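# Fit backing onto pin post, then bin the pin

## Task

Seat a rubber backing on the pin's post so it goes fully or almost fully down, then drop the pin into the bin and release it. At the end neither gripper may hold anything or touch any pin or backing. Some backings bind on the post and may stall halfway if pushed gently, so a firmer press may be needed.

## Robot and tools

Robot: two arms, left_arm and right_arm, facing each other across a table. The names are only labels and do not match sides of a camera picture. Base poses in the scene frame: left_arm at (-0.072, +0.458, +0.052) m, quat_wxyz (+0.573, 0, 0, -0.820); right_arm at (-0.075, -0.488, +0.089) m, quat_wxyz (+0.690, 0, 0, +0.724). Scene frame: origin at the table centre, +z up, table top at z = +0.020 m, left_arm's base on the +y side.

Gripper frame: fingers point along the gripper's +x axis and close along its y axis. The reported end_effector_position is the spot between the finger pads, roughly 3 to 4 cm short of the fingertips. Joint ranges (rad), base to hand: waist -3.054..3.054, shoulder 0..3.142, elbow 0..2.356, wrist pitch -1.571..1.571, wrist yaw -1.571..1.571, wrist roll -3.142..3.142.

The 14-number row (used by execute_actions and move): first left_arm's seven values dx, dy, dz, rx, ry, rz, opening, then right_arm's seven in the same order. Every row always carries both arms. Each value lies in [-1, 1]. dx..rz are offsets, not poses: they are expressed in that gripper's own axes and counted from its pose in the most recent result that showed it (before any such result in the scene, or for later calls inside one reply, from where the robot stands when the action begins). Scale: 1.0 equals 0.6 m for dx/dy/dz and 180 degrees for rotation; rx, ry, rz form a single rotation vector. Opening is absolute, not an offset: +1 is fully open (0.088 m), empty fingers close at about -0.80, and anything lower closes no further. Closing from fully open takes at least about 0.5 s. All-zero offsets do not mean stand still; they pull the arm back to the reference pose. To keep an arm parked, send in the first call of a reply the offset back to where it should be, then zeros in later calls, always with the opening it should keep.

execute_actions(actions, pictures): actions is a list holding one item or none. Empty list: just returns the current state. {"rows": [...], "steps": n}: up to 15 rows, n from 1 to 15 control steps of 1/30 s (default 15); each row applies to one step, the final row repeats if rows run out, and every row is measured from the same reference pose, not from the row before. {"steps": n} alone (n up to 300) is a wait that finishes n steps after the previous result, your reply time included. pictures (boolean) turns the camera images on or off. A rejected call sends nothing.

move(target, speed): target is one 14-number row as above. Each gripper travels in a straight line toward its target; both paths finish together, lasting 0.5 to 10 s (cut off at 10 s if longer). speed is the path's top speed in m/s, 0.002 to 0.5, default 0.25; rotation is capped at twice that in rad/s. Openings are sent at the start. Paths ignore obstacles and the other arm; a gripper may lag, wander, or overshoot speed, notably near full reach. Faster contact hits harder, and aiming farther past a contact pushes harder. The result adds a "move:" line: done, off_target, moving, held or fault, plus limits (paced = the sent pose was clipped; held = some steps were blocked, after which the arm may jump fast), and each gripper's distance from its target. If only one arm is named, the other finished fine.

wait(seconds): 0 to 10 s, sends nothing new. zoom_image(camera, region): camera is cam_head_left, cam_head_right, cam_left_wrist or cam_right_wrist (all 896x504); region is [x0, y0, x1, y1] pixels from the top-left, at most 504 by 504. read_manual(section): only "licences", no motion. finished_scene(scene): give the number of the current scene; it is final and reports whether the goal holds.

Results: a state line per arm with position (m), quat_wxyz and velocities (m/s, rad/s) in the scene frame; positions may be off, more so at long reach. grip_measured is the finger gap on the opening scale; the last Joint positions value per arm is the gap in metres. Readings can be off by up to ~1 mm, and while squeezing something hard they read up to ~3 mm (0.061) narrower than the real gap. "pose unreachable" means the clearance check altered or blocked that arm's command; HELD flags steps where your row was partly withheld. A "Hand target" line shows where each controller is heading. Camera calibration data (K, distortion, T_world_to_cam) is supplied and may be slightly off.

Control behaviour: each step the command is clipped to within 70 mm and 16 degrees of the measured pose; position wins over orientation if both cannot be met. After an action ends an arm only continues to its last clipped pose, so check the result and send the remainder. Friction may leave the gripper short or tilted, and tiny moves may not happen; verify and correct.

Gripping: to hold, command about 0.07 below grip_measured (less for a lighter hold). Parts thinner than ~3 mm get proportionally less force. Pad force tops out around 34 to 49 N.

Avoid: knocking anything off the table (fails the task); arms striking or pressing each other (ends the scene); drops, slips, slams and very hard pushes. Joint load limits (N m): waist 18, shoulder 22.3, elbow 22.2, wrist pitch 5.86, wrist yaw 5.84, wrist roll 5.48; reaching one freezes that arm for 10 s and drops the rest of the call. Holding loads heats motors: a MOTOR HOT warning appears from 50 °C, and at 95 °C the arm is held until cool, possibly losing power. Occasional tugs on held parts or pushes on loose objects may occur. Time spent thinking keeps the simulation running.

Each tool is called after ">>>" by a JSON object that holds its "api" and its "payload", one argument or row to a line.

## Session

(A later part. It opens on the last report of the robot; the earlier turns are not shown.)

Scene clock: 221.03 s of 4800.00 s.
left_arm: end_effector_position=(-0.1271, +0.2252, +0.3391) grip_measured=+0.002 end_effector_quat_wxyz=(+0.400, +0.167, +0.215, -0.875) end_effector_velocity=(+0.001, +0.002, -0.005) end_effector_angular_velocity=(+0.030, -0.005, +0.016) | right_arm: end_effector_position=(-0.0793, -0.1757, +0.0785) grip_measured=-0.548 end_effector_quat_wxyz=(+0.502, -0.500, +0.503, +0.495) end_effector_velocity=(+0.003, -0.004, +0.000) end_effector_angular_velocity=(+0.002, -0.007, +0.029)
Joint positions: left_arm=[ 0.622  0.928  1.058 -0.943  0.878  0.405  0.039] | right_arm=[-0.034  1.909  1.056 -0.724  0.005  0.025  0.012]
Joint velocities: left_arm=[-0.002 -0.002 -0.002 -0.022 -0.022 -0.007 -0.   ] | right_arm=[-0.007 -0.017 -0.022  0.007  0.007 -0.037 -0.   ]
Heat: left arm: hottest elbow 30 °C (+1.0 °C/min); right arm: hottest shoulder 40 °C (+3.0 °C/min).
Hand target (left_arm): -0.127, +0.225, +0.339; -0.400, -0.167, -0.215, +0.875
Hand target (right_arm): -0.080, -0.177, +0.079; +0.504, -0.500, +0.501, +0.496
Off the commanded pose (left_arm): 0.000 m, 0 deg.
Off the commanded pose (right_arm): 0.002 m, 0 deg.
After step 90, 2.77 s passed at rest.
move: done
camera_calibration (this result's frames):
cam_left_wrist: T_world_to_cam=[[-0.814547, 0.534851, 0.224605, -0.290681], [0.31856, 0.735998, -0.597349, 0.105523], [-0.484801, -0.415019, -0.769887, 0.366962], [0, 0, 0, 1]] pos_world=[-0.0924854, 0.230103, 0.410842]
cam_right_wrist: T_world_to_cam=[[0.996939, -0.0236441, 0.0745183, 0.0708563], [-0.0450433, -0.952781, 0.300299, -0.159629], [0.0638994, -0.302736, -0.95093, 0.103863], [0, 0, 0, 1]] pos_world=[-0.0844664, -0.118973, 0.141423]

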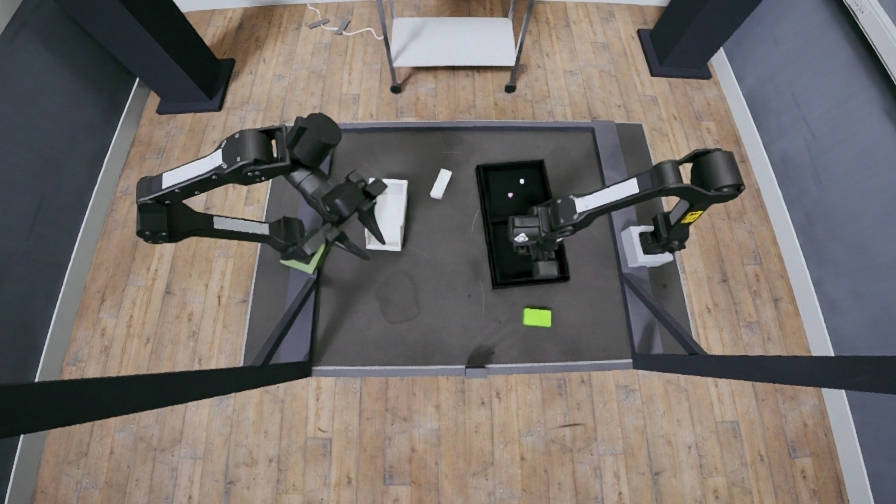

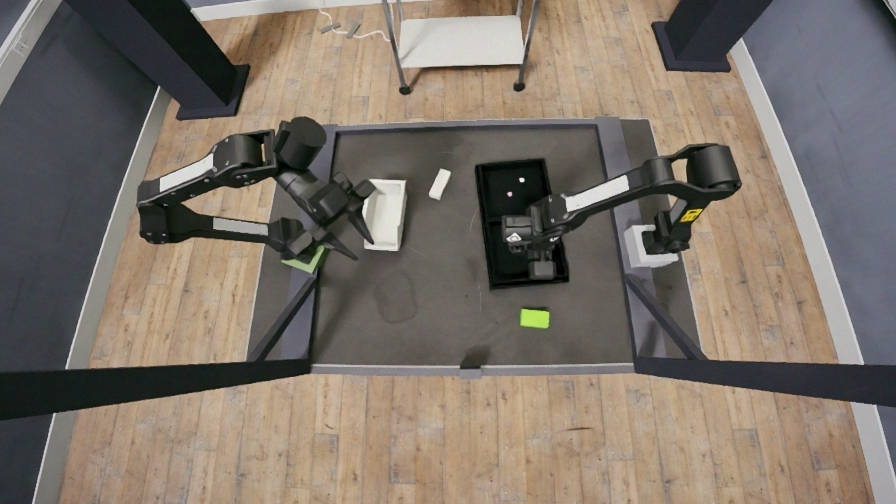

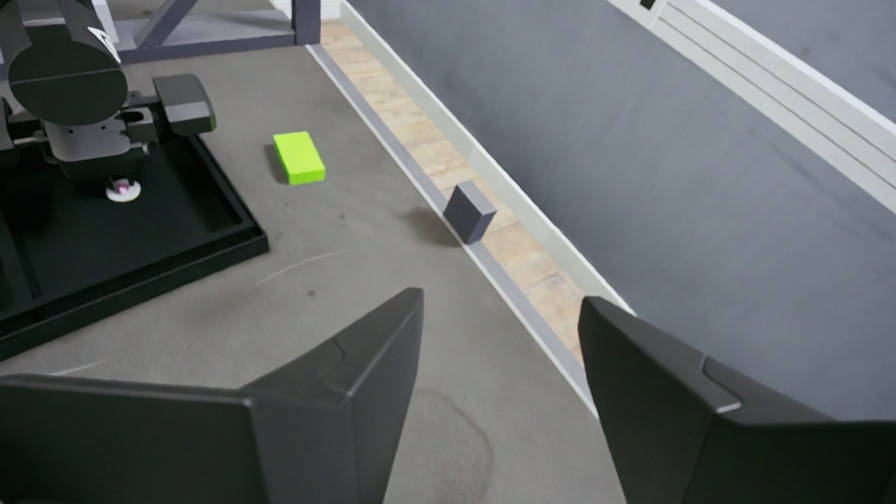

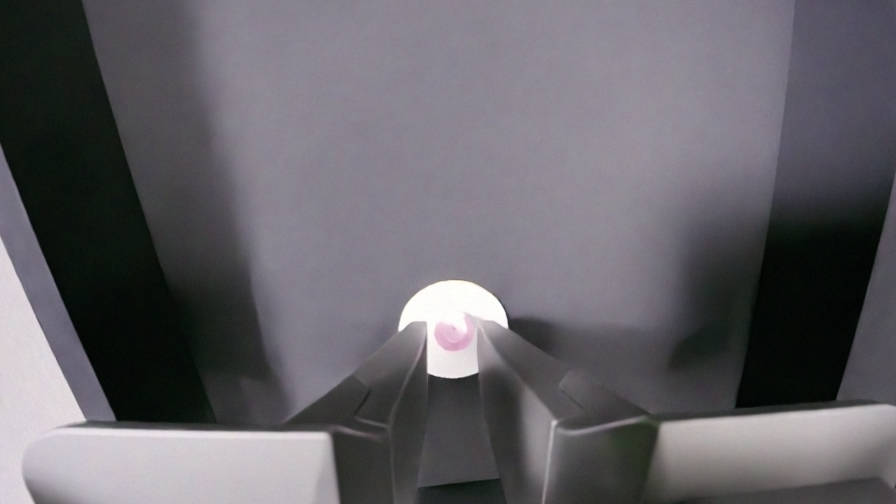

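Centred. Descend with tips onto the flange and press once more.

>>> {"api": "move", "payload": {
  "target": [0,0,0,0,0,0,0,0.045,0,-0.022,0,0.012,0,-0.66],
  "speed": 0.012
}}

>>> {"api": "move", "payload": {
  "target": [0,0,0,0,0,0,0,0,0,0,0,0,0,-0.82]
}}

>>> {"api": "move", "payload": {
  "target": [0,0,0,0,0,0,0,-0.1,0,0,0,0,0,-0.82],
  "speed": 0.08
}}

Scene clock: 227.47 s of 4800.00 s.
left_arm: end_effector_position=(-0.1271, +0.2252, +0.3391) grip_measured=+0.002 end_effector_quat_wxyz=(+0.400, +0.167, +0.215, -0.875) end_effector_velocity=(+0.000, -0.001, -0.000) end_effector_angular_velocity=(-0.001, -0.002, +0.006) | right_arm: end_effector_position=(-0.0793, -0.1779, +0.0663) grip_measured=-0.658 end_effector_quat_wxyz=(+0.505, -0.498, +0.500, +0.498) end_effector_velocity=(+0.002, -0.002, +0.000) end_effector_angular_velocity=(-0.007, -0.008, +0.020)
Joint positions: left_arm=[ 0.622  0.928  1.058 -0.943  0.878  0.405  0.039] | right_arm=[-0.034  1.923  1.016 -0.659  0.005  0.025  0.007]
Joint velocities: left_arm=[-0.002 -0.002 -0.002  0.007 -0.007 -0.007 -0.   ] | right_arm=[-0.002 -0.002 -0.002 -0.007  0.007 -0.022 -0.   ]
Heat: left arm: hottest elbow 30 °C (+1.0 °C/min); right arm: hottest shoulder 40 °C (+2.0 °C/min).
Hand target (left_arm): -0.127, +0.225, +0.339; -0.400, -0.167, -0.215, +0.875
Hand target (right_arm): -0.079, -0.189, +0.052; +0.492, -0.509, +0.512, +0.485
Off the commanded pose (left_arm): 0.000 m, 0 deg.
Off the commanded pose (right_arm): 0.019 m, 3 deg.
After step 90, 0.70 s passed at rest.
move: off_target (right_arm)
camera_calibration (this result's frames):
cam_left_wrist: T_world_to_cam=[[-0.814547, 0.534851, 0.224605, -0.290681], [0.31856, 0.735998, -0.597349, 0.105523], [-0.484801, -0.415019, -0.769887, 0.366962], [0, 0, 0, 1]] pos_world=[-0.0924854, 0.230103, 0.410842]
cam_right_wrist: T_world_to_cam=[[0.996951, -0.0244378, 0.0741036, 0.0715679], [-0.0449965, -0.955934, 0.290113, -0.157915], [0.0637484, -0.292563, -0.954119, 0.093633], [0, 0, 0, 1]] pos_world=[-0.0844243, -0.121814, 0.129847]

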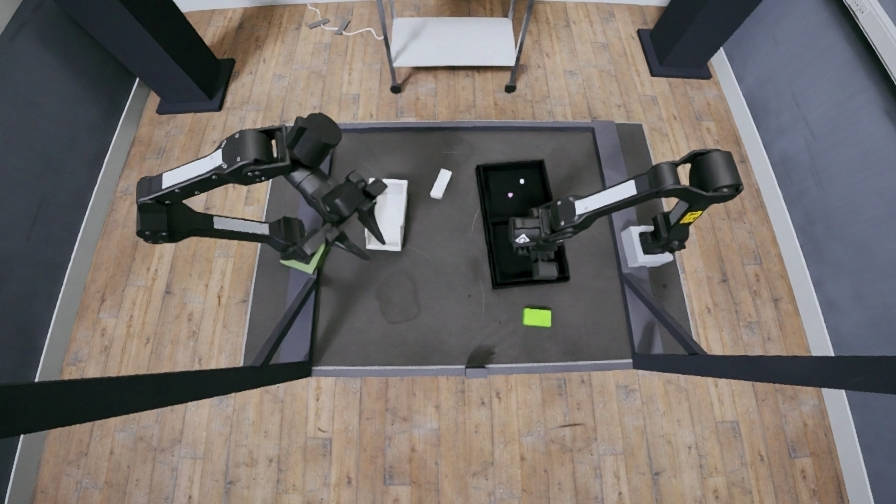

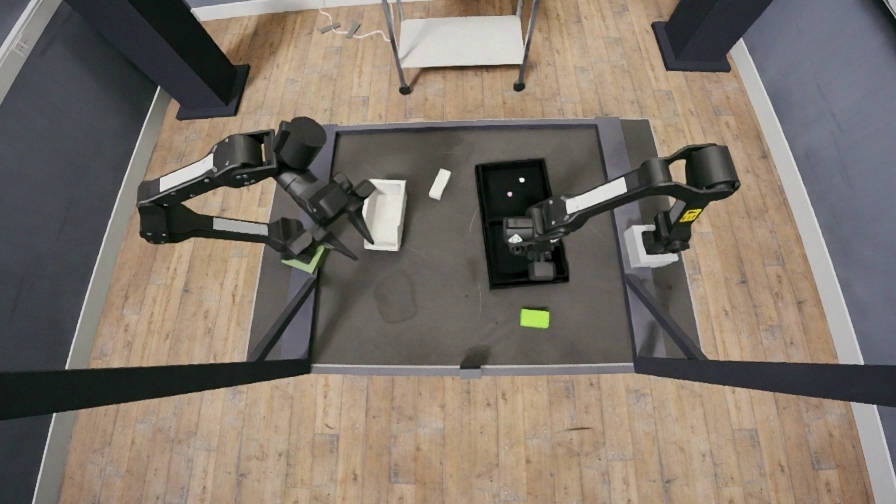

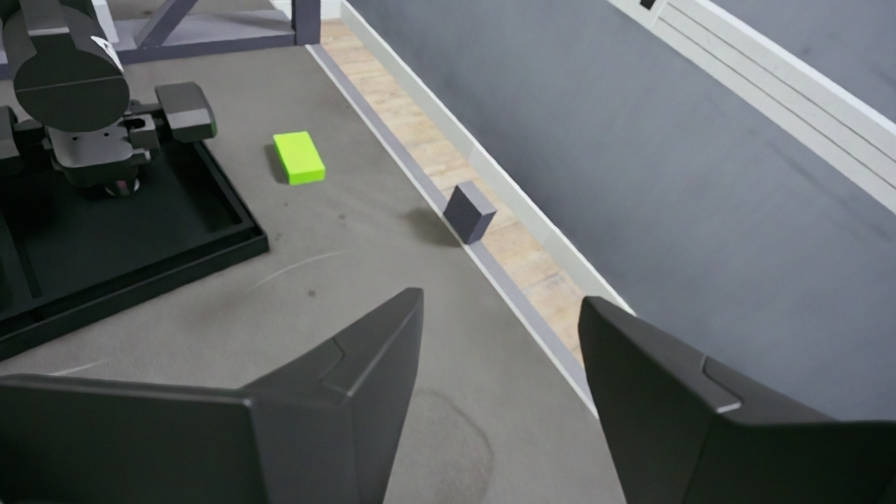

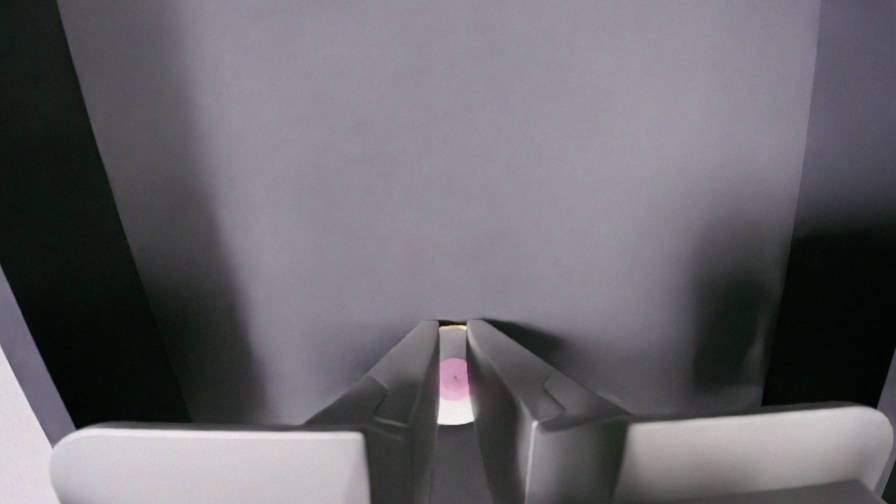

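Scene clock: 227.97 s of 4800.00 s.
left_arm: end_effector_position=(-0.1271, +0.2252, +0.3391) grip_measured=+0.002 end_effector_quat_wxyz=(+0.400, +0.167, +0.215, -0.875) end_effector_velocity=(-0.002, +0.003, -0.001) end_effector_angular_velocity=(+0.029, +0.024, +0.003) | right_arm: end_effector_position=(-0.0794, -0.1769, +0.0680) grip_measured=-0.768 end_effector_quat_wxyz=(+0.506, -0.496, +0.499, +0.499) end_effector_velocity=(-0.000, +0.001, +0.000) end_effector_angular_velocity=(+0.007, +0.008, -0.010)
Joint positions: left_arm=[ 0.622  0.928  1.058 -0.943  0.878  0.405  0.039] | right_arm=[-0.034  1.918  1.017 -0.66   0.004  0.025  0.001]
Joint velocities: left_arm=[-0.002 -0.002  0.002 -0.022  0.007 -0.022 -0.   ] | right_arm=[-0.002 -0.002 -0.002  0.007 -0.007  0.007 -0.   ]
Heat: left arm: hottest elbow 30 °C (+1.0 °C/min); right arm: hottest shoulder 40 °C (+2.0 °C/min).
Hand target (left_arm): -0.127, +0.225, +0.339; -0.400, -0.167, -0.215, +0.875
Hand target (right_arm): -0.079, -0.178, +0.066; +0.505, -0.498, +0.500, +0.497
Off the commanded pose (left_arm): 0.000 m, 0 deg.
Off the commanded pose (right_arm): 0.002 m, 0 deg.
move: done
camera_calibration (this result's frames):
cam_left_wrist: T_world_to_cam=[[-0.814547, 0.534851, 0.224605, -0.290681], [0.31856, 0.735998, -0.597349, 0.105523], [-0.484801, -0.415019, -0.769887, 0.366962], [0, 0, 0, 1]] pos_world=[-0.0924854, 0.230103, 0.410842]
cam_right_wrist: T_world_to_cam=[[0.996986, -0.0248568, 0.0734978, 0.071509], [-0.0448598, -0.957577, 0.284665, -0.157389], [0.0633039, -0.287104, -0.955805, 0.0965594], [0, 0, 0, 1]] pos_world=[-0.0844665, -0.121212, 0.13184]

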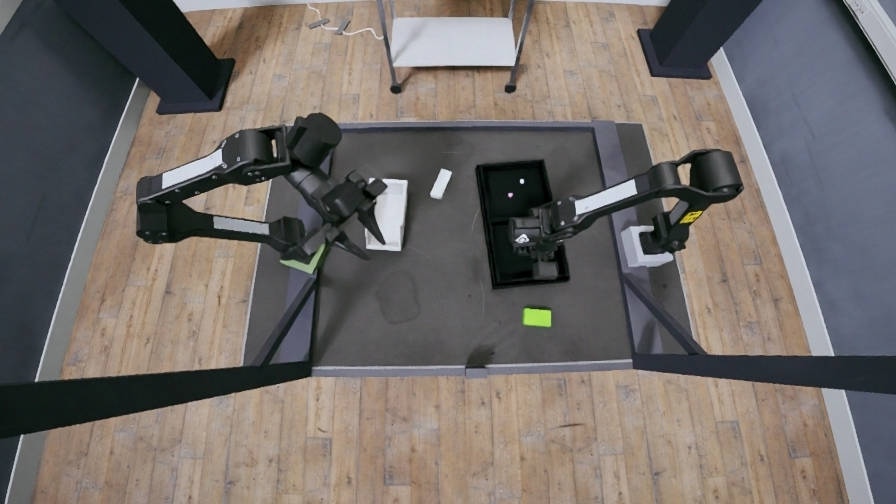

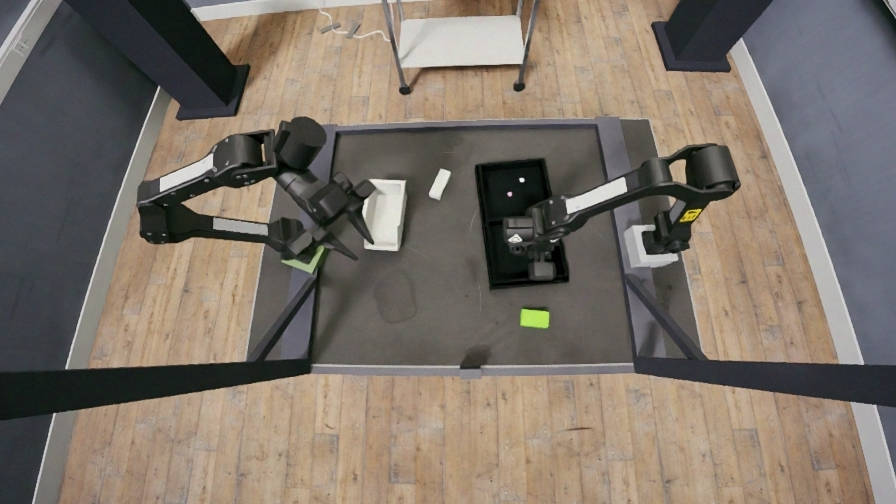

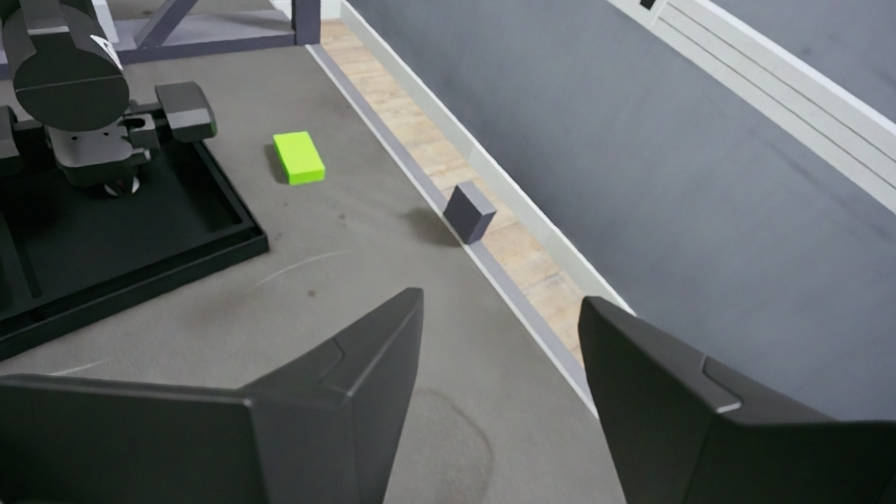

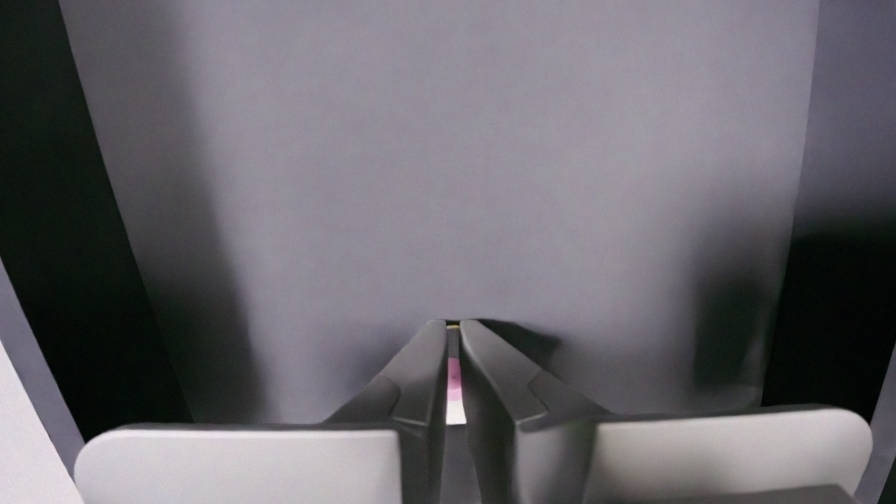

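Scene clock: 229.10 s of 4800.00 s.
left_arm: end_effector_position=(-0.1271, +0.2252, +0.3391) grip_measured=+0.002 end_effector_quat_wxyz=(+0.400, +0.167, +0.215, -0.875) end_effector_velocity=(-0.001, +0.000, +0.003) end_effector_angular_velocity=(-0.009, +0.006, -0.004) | right_arm: end_effector_position=(-0.0793, -0.1803, +0.1231) grip_measured=-0.768 end_effector_quat_wxyz=(+0.503, -0.499, +0.502, +0.496) end_effector_velocity=(-0.002, -0.005, +0.002) end_effector_angular_velocity=(-0.017, +0.007, +0.010)
Joint positions: left_arm=[ 0.622  0.928  1.058 -0.943  0.878  0.405  0.039] | right_arm=[-0.034  1.803  1.119 -0.89   0.004  0.025  0.001]
Joint velocities: left_arm=[-0.002 -0.002  0.002  0.007  0.007 -0.007 -0.   ] | right_arm=[ 0.002 -0.007 -0.002 -0.022 -0.007 -0.007 -0.   ]
Heat: left arm: hottest elbow 30 °C (+1.0 °C/min); right arm: hottest shoulder 40 °C (+1.0 °C/min).
Hand target (left_arm): -0.127, +0.225, +0.339; -0.400, -0.167, -0.215, +0.875
Hand target (right_arm): -0.080, -0.178, +0.128; +0.506, -0.496, +0.499, +0.499
Off the commanded pose (left_arm): 0.000 m, 0 deg.
Off the commanded pose (right_arm): 0.006 m, 1 deg.
move: done
camera_calibration (this result's frames):
cam_left_wrist: T_world_to_cam=[[-0.814547, 0.534851, 0.224605, -0.290681], [0.31856, 0.735998, -0.597349, 0.105523], [-0.484801, -0.415019, -0.769887, 0.366962], [0, 0, 0, 1]] pos_world=[-0.0924854, 0.230103, 0.410842]
cam_right_wrist: T_world_to_cam=[[0.996971, -0.0238438, 0.0740353, 0.0674397], [-0.0449191, -0.953578, 0.297778, -0.177239], [0.0634983, -0.300201, -0.95176, 0.145389], [0, 0, 0, 1]] pos_world=[-0.0844287, -0.123757, 0.18616]

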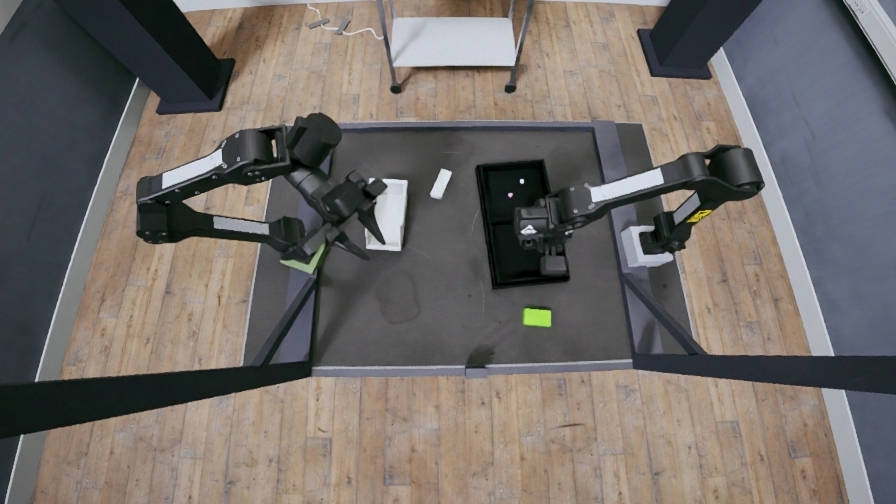

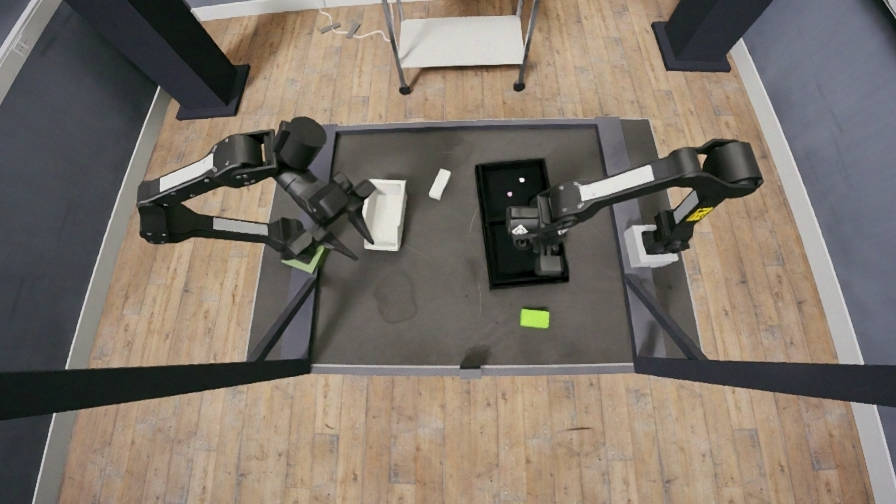

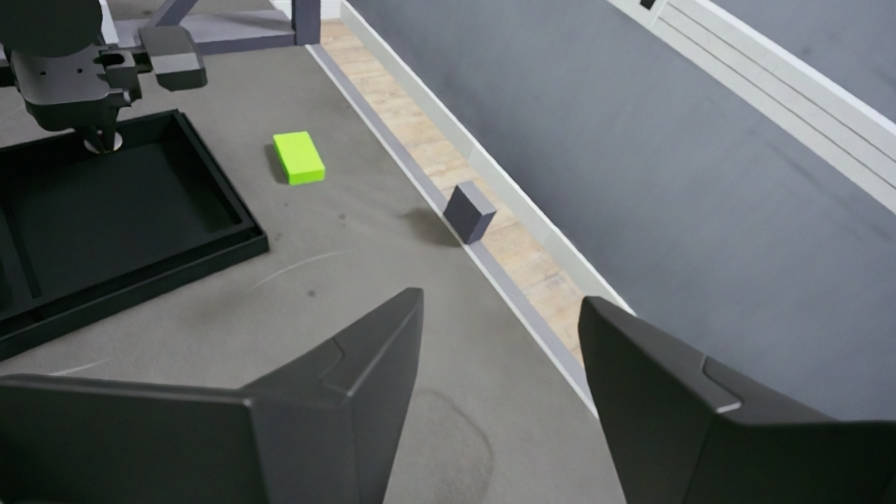

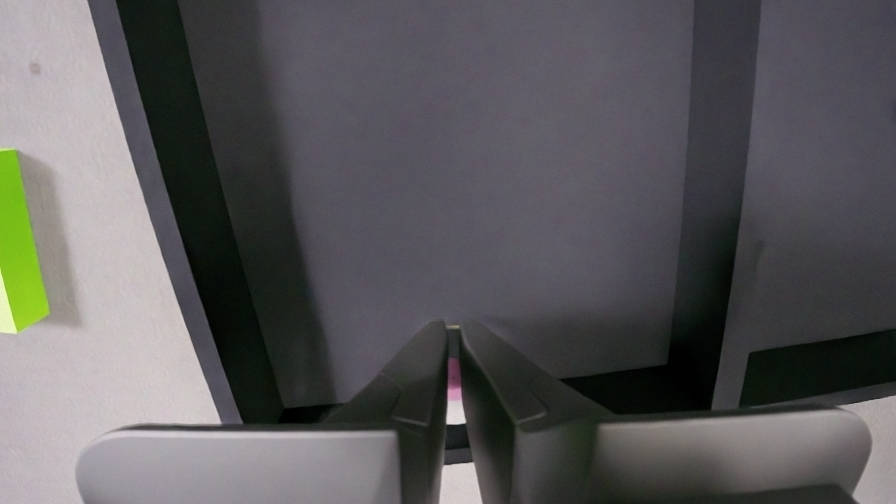

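>>> {"api": "move", "payload": {
  "target": [0,0,0,0,0,0,0,0,0,0.32,0,0,0,-0.82],
  "speed": 0.2
}}

>>> {"api": "move", "payload": {
  "target": [0,0,0,0,0,0,0,0.085,0,0,0,0,0,-0.82],
  "speed": 0.06
}}

Scene clock: 234.00 s of 4800.00 s.
left_arm: end_effector_position=(-0.1271, +0.2252, +0.3391) grip_measured=+0.002 end_effector_quat_wxyz=(+0.400, +0.167, +0.215, -0.875) end_effector_velocity=(+0.001, +0.001, -0.002) end_effector_angular_velocity=(+0.029, +0.008, +0.030) | right_arm: end_effector_position=(-0.0774, +0.0111, +0.1307) grip_measured=-0.768 end_effector_quat_wxyz=(+0.513, -0.489, +0.492, +0.506) end_effector_velocity=(-0.002, -0.001, +0.001) end_effector_angular_velocity=(-0.017, +0.022, +0.006)
Joint positions: left_arm=[ 0.622  0.928  1.058 -0.943  0.878  0.405  0.039] | right_arm=[-0.043  2.549  2.343 -1.327  0.004  0.015  0.001]
Joint velocities: left_arm=[-0.002 -0.007 -0.002 -0.007 -0.022 -0.037 -0.   ] | right_arm=[-0.002  0.017  0.037 -0.037 -0.022 -0.007 -0.   ]
Heat: left arm: hottest elbow 30 °C (+0.0 °C/min); right arm: hottest shoulder 40 °C (+0.0 °C/min).
Hand target (left_arm): -0.127, +0.225, +0.339; -0.400, -0.167, -0.215, +0.875
Hand target (right_arm): -0.076, +0.011, +0.123; +0.509, -0.493, +0.496, +0.502
Off the commanded pose (left_arm): 0.000 m, 0 deg.
Off the commanded pose (right_arm): 0.008 m, 2 deg.
joint sent to its limit (right arm) — the command would take joint 3 (elbow) past its upper limit, so that joint was sent only as far as its limit.
After step 90, 0.33 s passed at rest.
move: done
camera_calibration (this result's frames):
cam_left_wrist: T_world_to_cam=[[-0.814547, 0.534851, 0.224605, -0.290681], [0.31856, 0.735998, -0.597349, 0.105523], [-0.484801, -0.415019, -0.769887, 0.366962], [0, 0, 0, 1]] pos_world=[-0.0924854, 0.230103, 0.410842]
cam_right_wrist: T_world_to_cam=[[0.996989, -0.0268643, 0.0727421, 0.06973], [-0.044849, -0.965023, 0.258301, 0.00845439], [0.0632587, -0.260786, -0.963322, 0.211044], [0, 0, 0, 1]] pos_world=[-0.0824912, 0.0650691, 0.196047]

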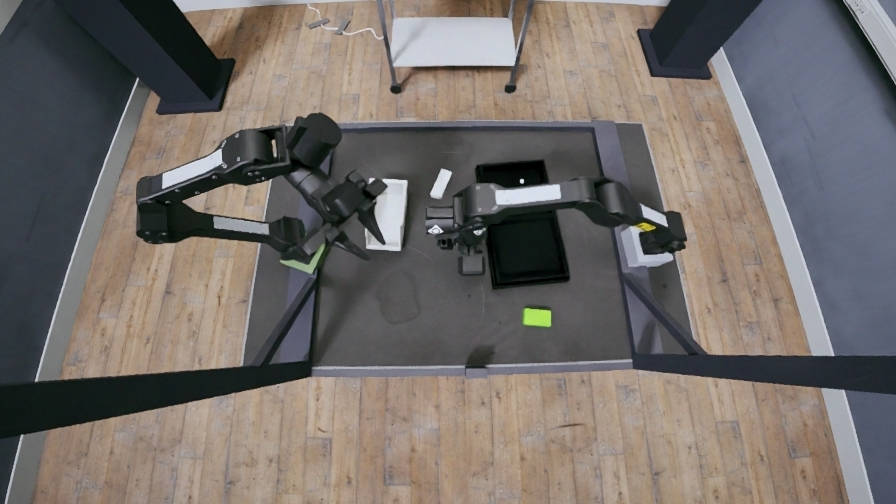

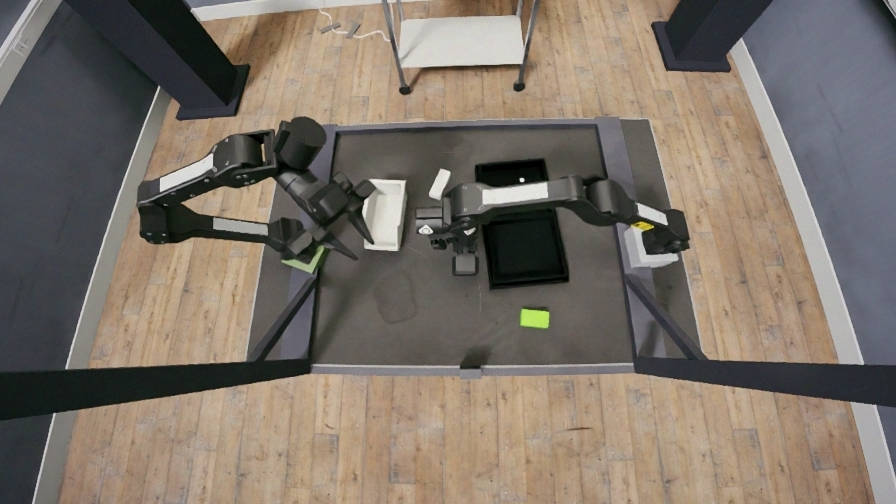

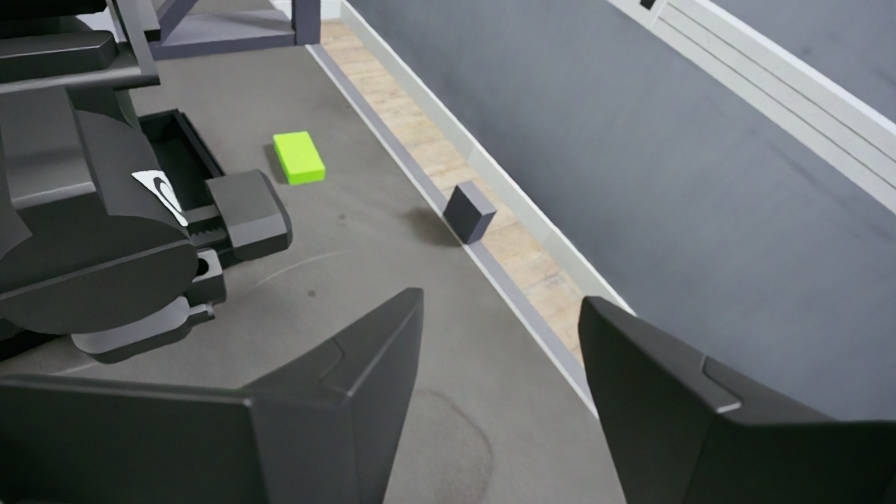

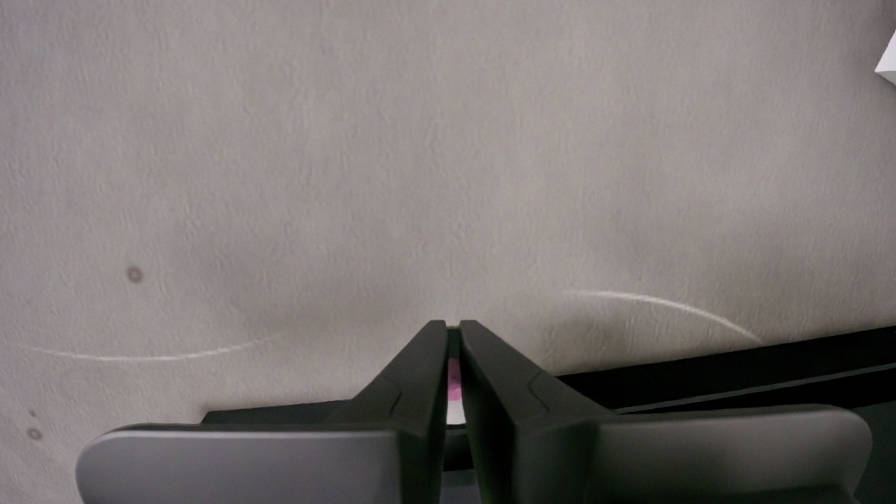

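Scene clock: 235.27 s of 4800.00 s.
left_arm: end_effector_position=(-0.1271, +0.2252, +0.3391) grip_measured=+0.002 end_effector_quat_wxyz=(+0.400, +0.167, +0.215, -0.875) end_effector_velocity=(-0.001, +0.001, -0.004) end_effector_angular_velocity=(+0.027, +0.012, +0.008) | right_arm: end_effector_position=(-0.0774, +0.0170, +0.0916) grip_measured=-0.768 end_effector_quat_wxyz=(+0.519, -0.482, +0.485, +0.512) end_effector_velocity=(-0.002, +0.001, +0.001) end_effector_angular_velocity=(+0.007, +0.007, +0.010)
Joint positions: left_arm=[ 0.622  0.928  1.058 -0.943  0.878  0.405  0.039] | right_arm=[-0.043  2.561  2.208 -1.155  0.004  0.015  0.001]
Joint velocities: left_arm=[-0.007 -0.002 -0.007 -0.007 -0.007 -0.022 -0.   ] | right_arm=[ 0.002 -0.002 -0.002  0.007 -0.007 -0.007 -0.   ]
Heat: left arm: hottest elbow 30 °C (+0.0 °C/min); right arm: hottest shoulder 41 °C (+1.0 °C/min).
Hand target (left_arm): -0.127, +0.225, +0.339; -0.400, -0.167, -0.215, +0.875
Hand target (right_arm): -0.077, +0.013, +0.080; +0.513, -0.489, +0.492, +0.506
Off the commanded pose (left_arm): 0.000 m, 0 deg.
Off the commanded pose (right_arm): 0.012 m, 1 deg.
move: off_target (right_arm)
camera_calibration (this result's frames):
cam_left_wrist: T_world_to_cam=[[-0.814547, 0.534851, 0.224605, -0.290681], [0.31856, 0.735998, -0.597349, 0.105523], [-0.484801, -0.415019, -0.769887, 0.366962], [0, 0, 0, 1]] pos_world=[-0.0924854, 0.230103, 0.410842]
cam_right_wrist: T_world_to_cam=[[0.996999, -0.0287402, 0.0718837, 0.0728759], [-0.0448152, -0.971398, 0.23319, 0.0266451], [0.0631258, -0.235712, -0.969771, 0.175051], [0, 0, 0, 1]] pos_world=[-0.0825133, 0.0692392, 0.158308]

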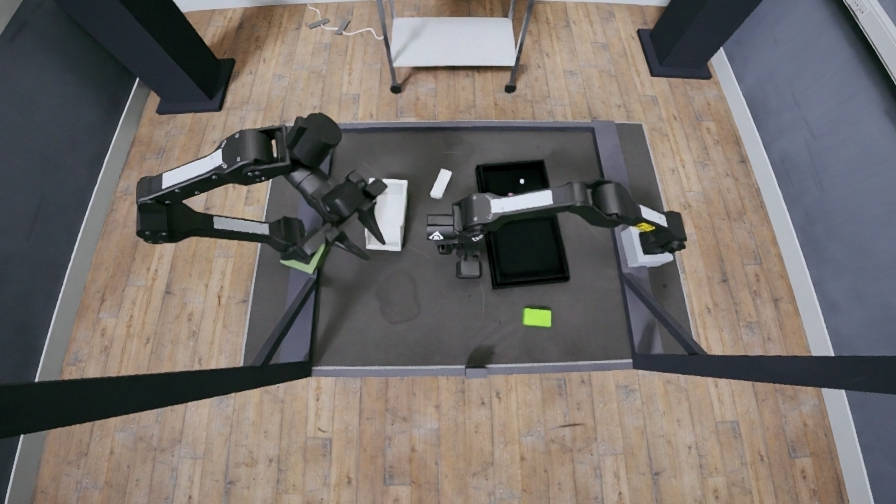

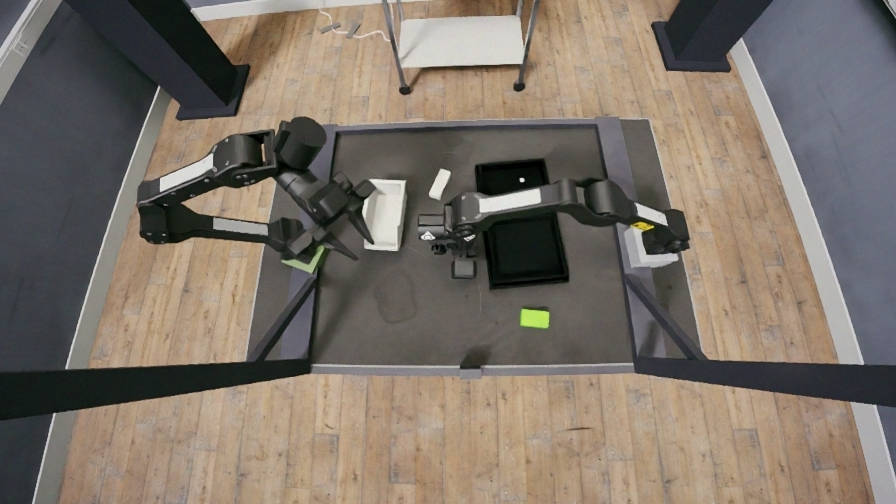

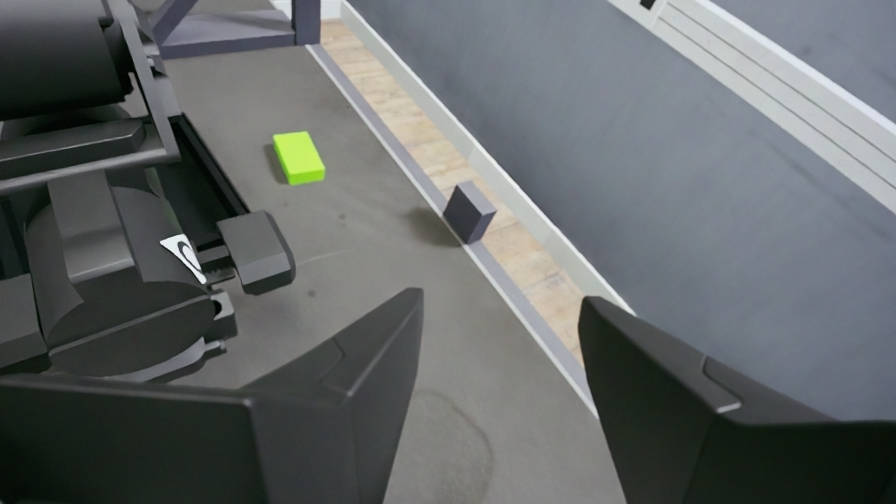

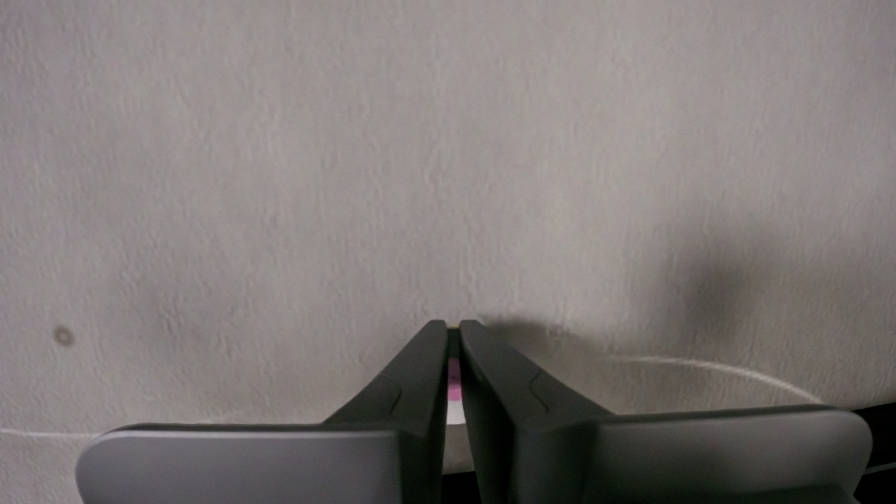

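>>> {"api": "move", "payload": {
  "target": [0,0,0,0,0,0,0,0.062,0,0,0,0.02,0,-0.82],
  "speed": 0.02
}}

Scene clock: 240.40 s of 4800.00 s.
left_arm: end_effector_position=(-0.1271, +0.2252, +0.3391) grip_measured=+0.002 end_effector_quat_wxyz=(+0.400, +0.167, +0.215, -0.875) end_effector_velocity=(-0.002, +0.002, -0.001) end_effector_angular_velocity=(+0.001, +0.002, -0.011) | right_arm: end_effector_position=(-0.0774, +0.0229, +0.0727) grip_measured=-0.768 end_effector_quat_wxyz=(+0.512, -0.490, +0.493, +0.505) end_effector_velocity=(-0.002, -0.002, +0.001) end_effector_angular_velocity=(-0.012, +0.022, -0.009)
Joint positions: left_arm=[ 0.622  0.928  1.058 -0.943  0.878  0.405  0.039] | right_arm=[-0.043  2.65   2.305 -1.191  0.004  0.015  0.001]
Joint velocities: left_arm=[-0.002 -0.002 -0.002 -0.007  0.007  0.007 -0.   ] | right_arm=[-0.002  0.007  0.017 -0.022 -0.022  0.007  0.   ]
Heat: left arm: hottest elbow 30 °C (+0.0 °C/min); right arm: hottest shoulder 42 °C (+0.0 °C/min).
Hand target (left_arm): -0.127, +0.225, +0.339; -0.400, -0.167, -0.215, +0.875
Hand target (right_arm): -0.077, +0.019, +0.055; +0.504, -0.498, +0.501, +0.497
Off the commanded pose (left_arm): 0.000 m, 0 deg.
Off the commanded pose (right_arm): 0.019 m, 2 deg.
After step 90, 0.07 s passed at rest.
move: off_target (right_arm)
camera_calibration (this result's frames):
cam_left_wrist: T_world_to_cam=[[-0.814547, 0.534851, 0.224605, -0.290681], [0.31856, 0.735998, -0.597349, 0.105523], [-0.484801, -0.415019, -0.769887, 0.366962], [0, 0, 0, 1]] pos_world=[-0.0924854, 0.230103, 0.410842]
cam_right_wrist: T_world_to_cam=[[0.996988, -0.0266143, 0.072852, 0.0743167], [-0.0448538, -0.96413, 0.261612, 0.0345293], [0.0632762, -0.264091, -0.96242, 0.158206], [0, 0, 0, 1]] pos_world=[-0.0825547, 0.0770495, 0.137813]

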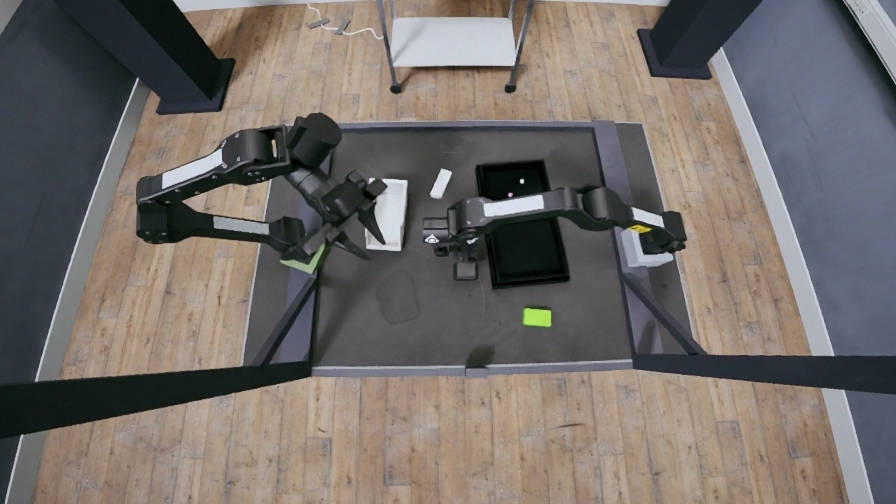

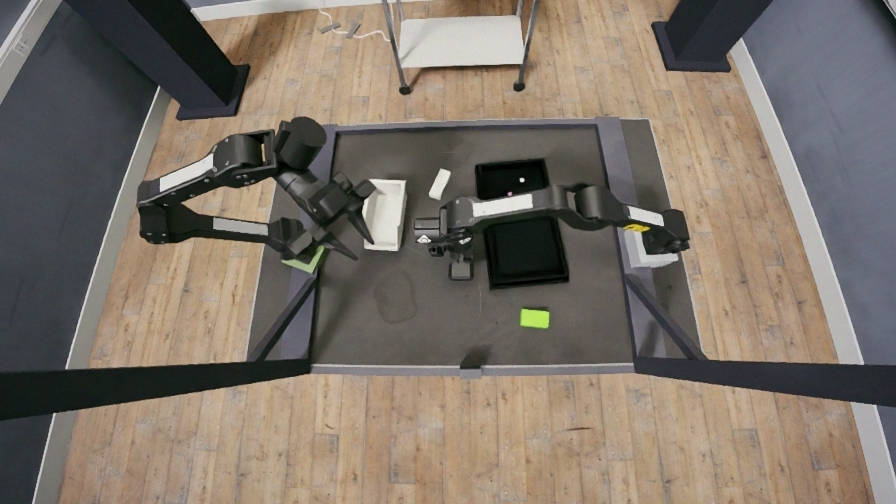

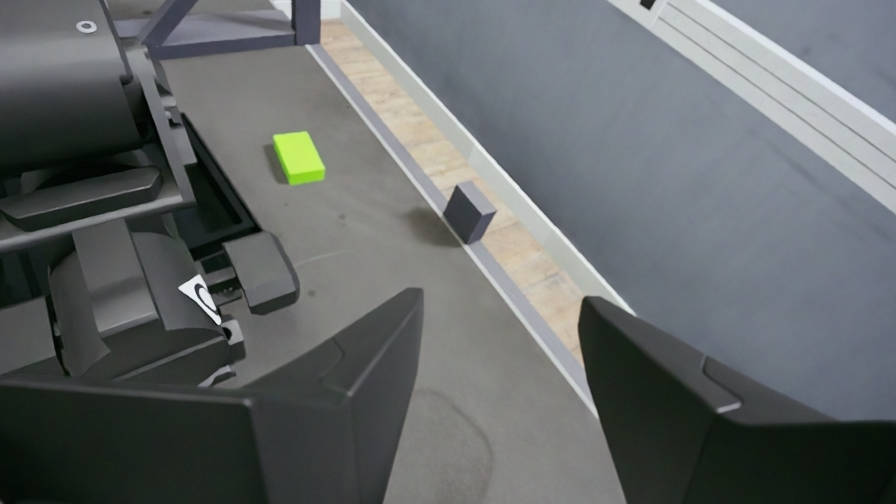

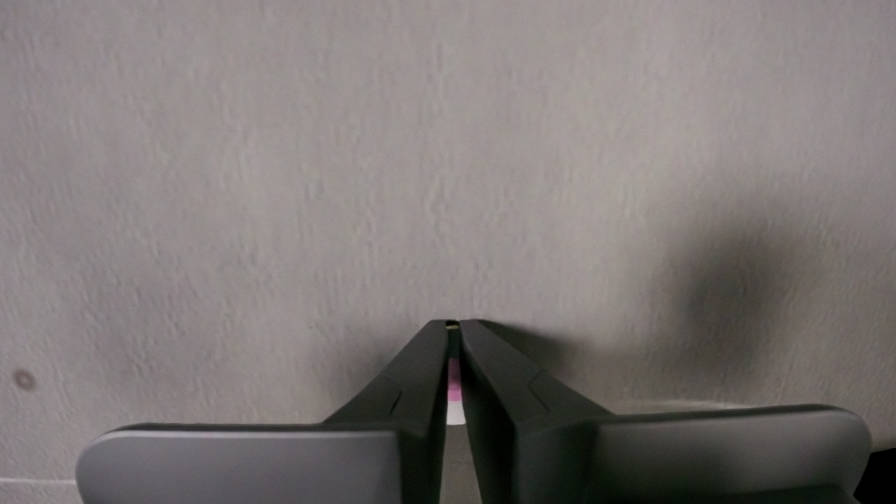

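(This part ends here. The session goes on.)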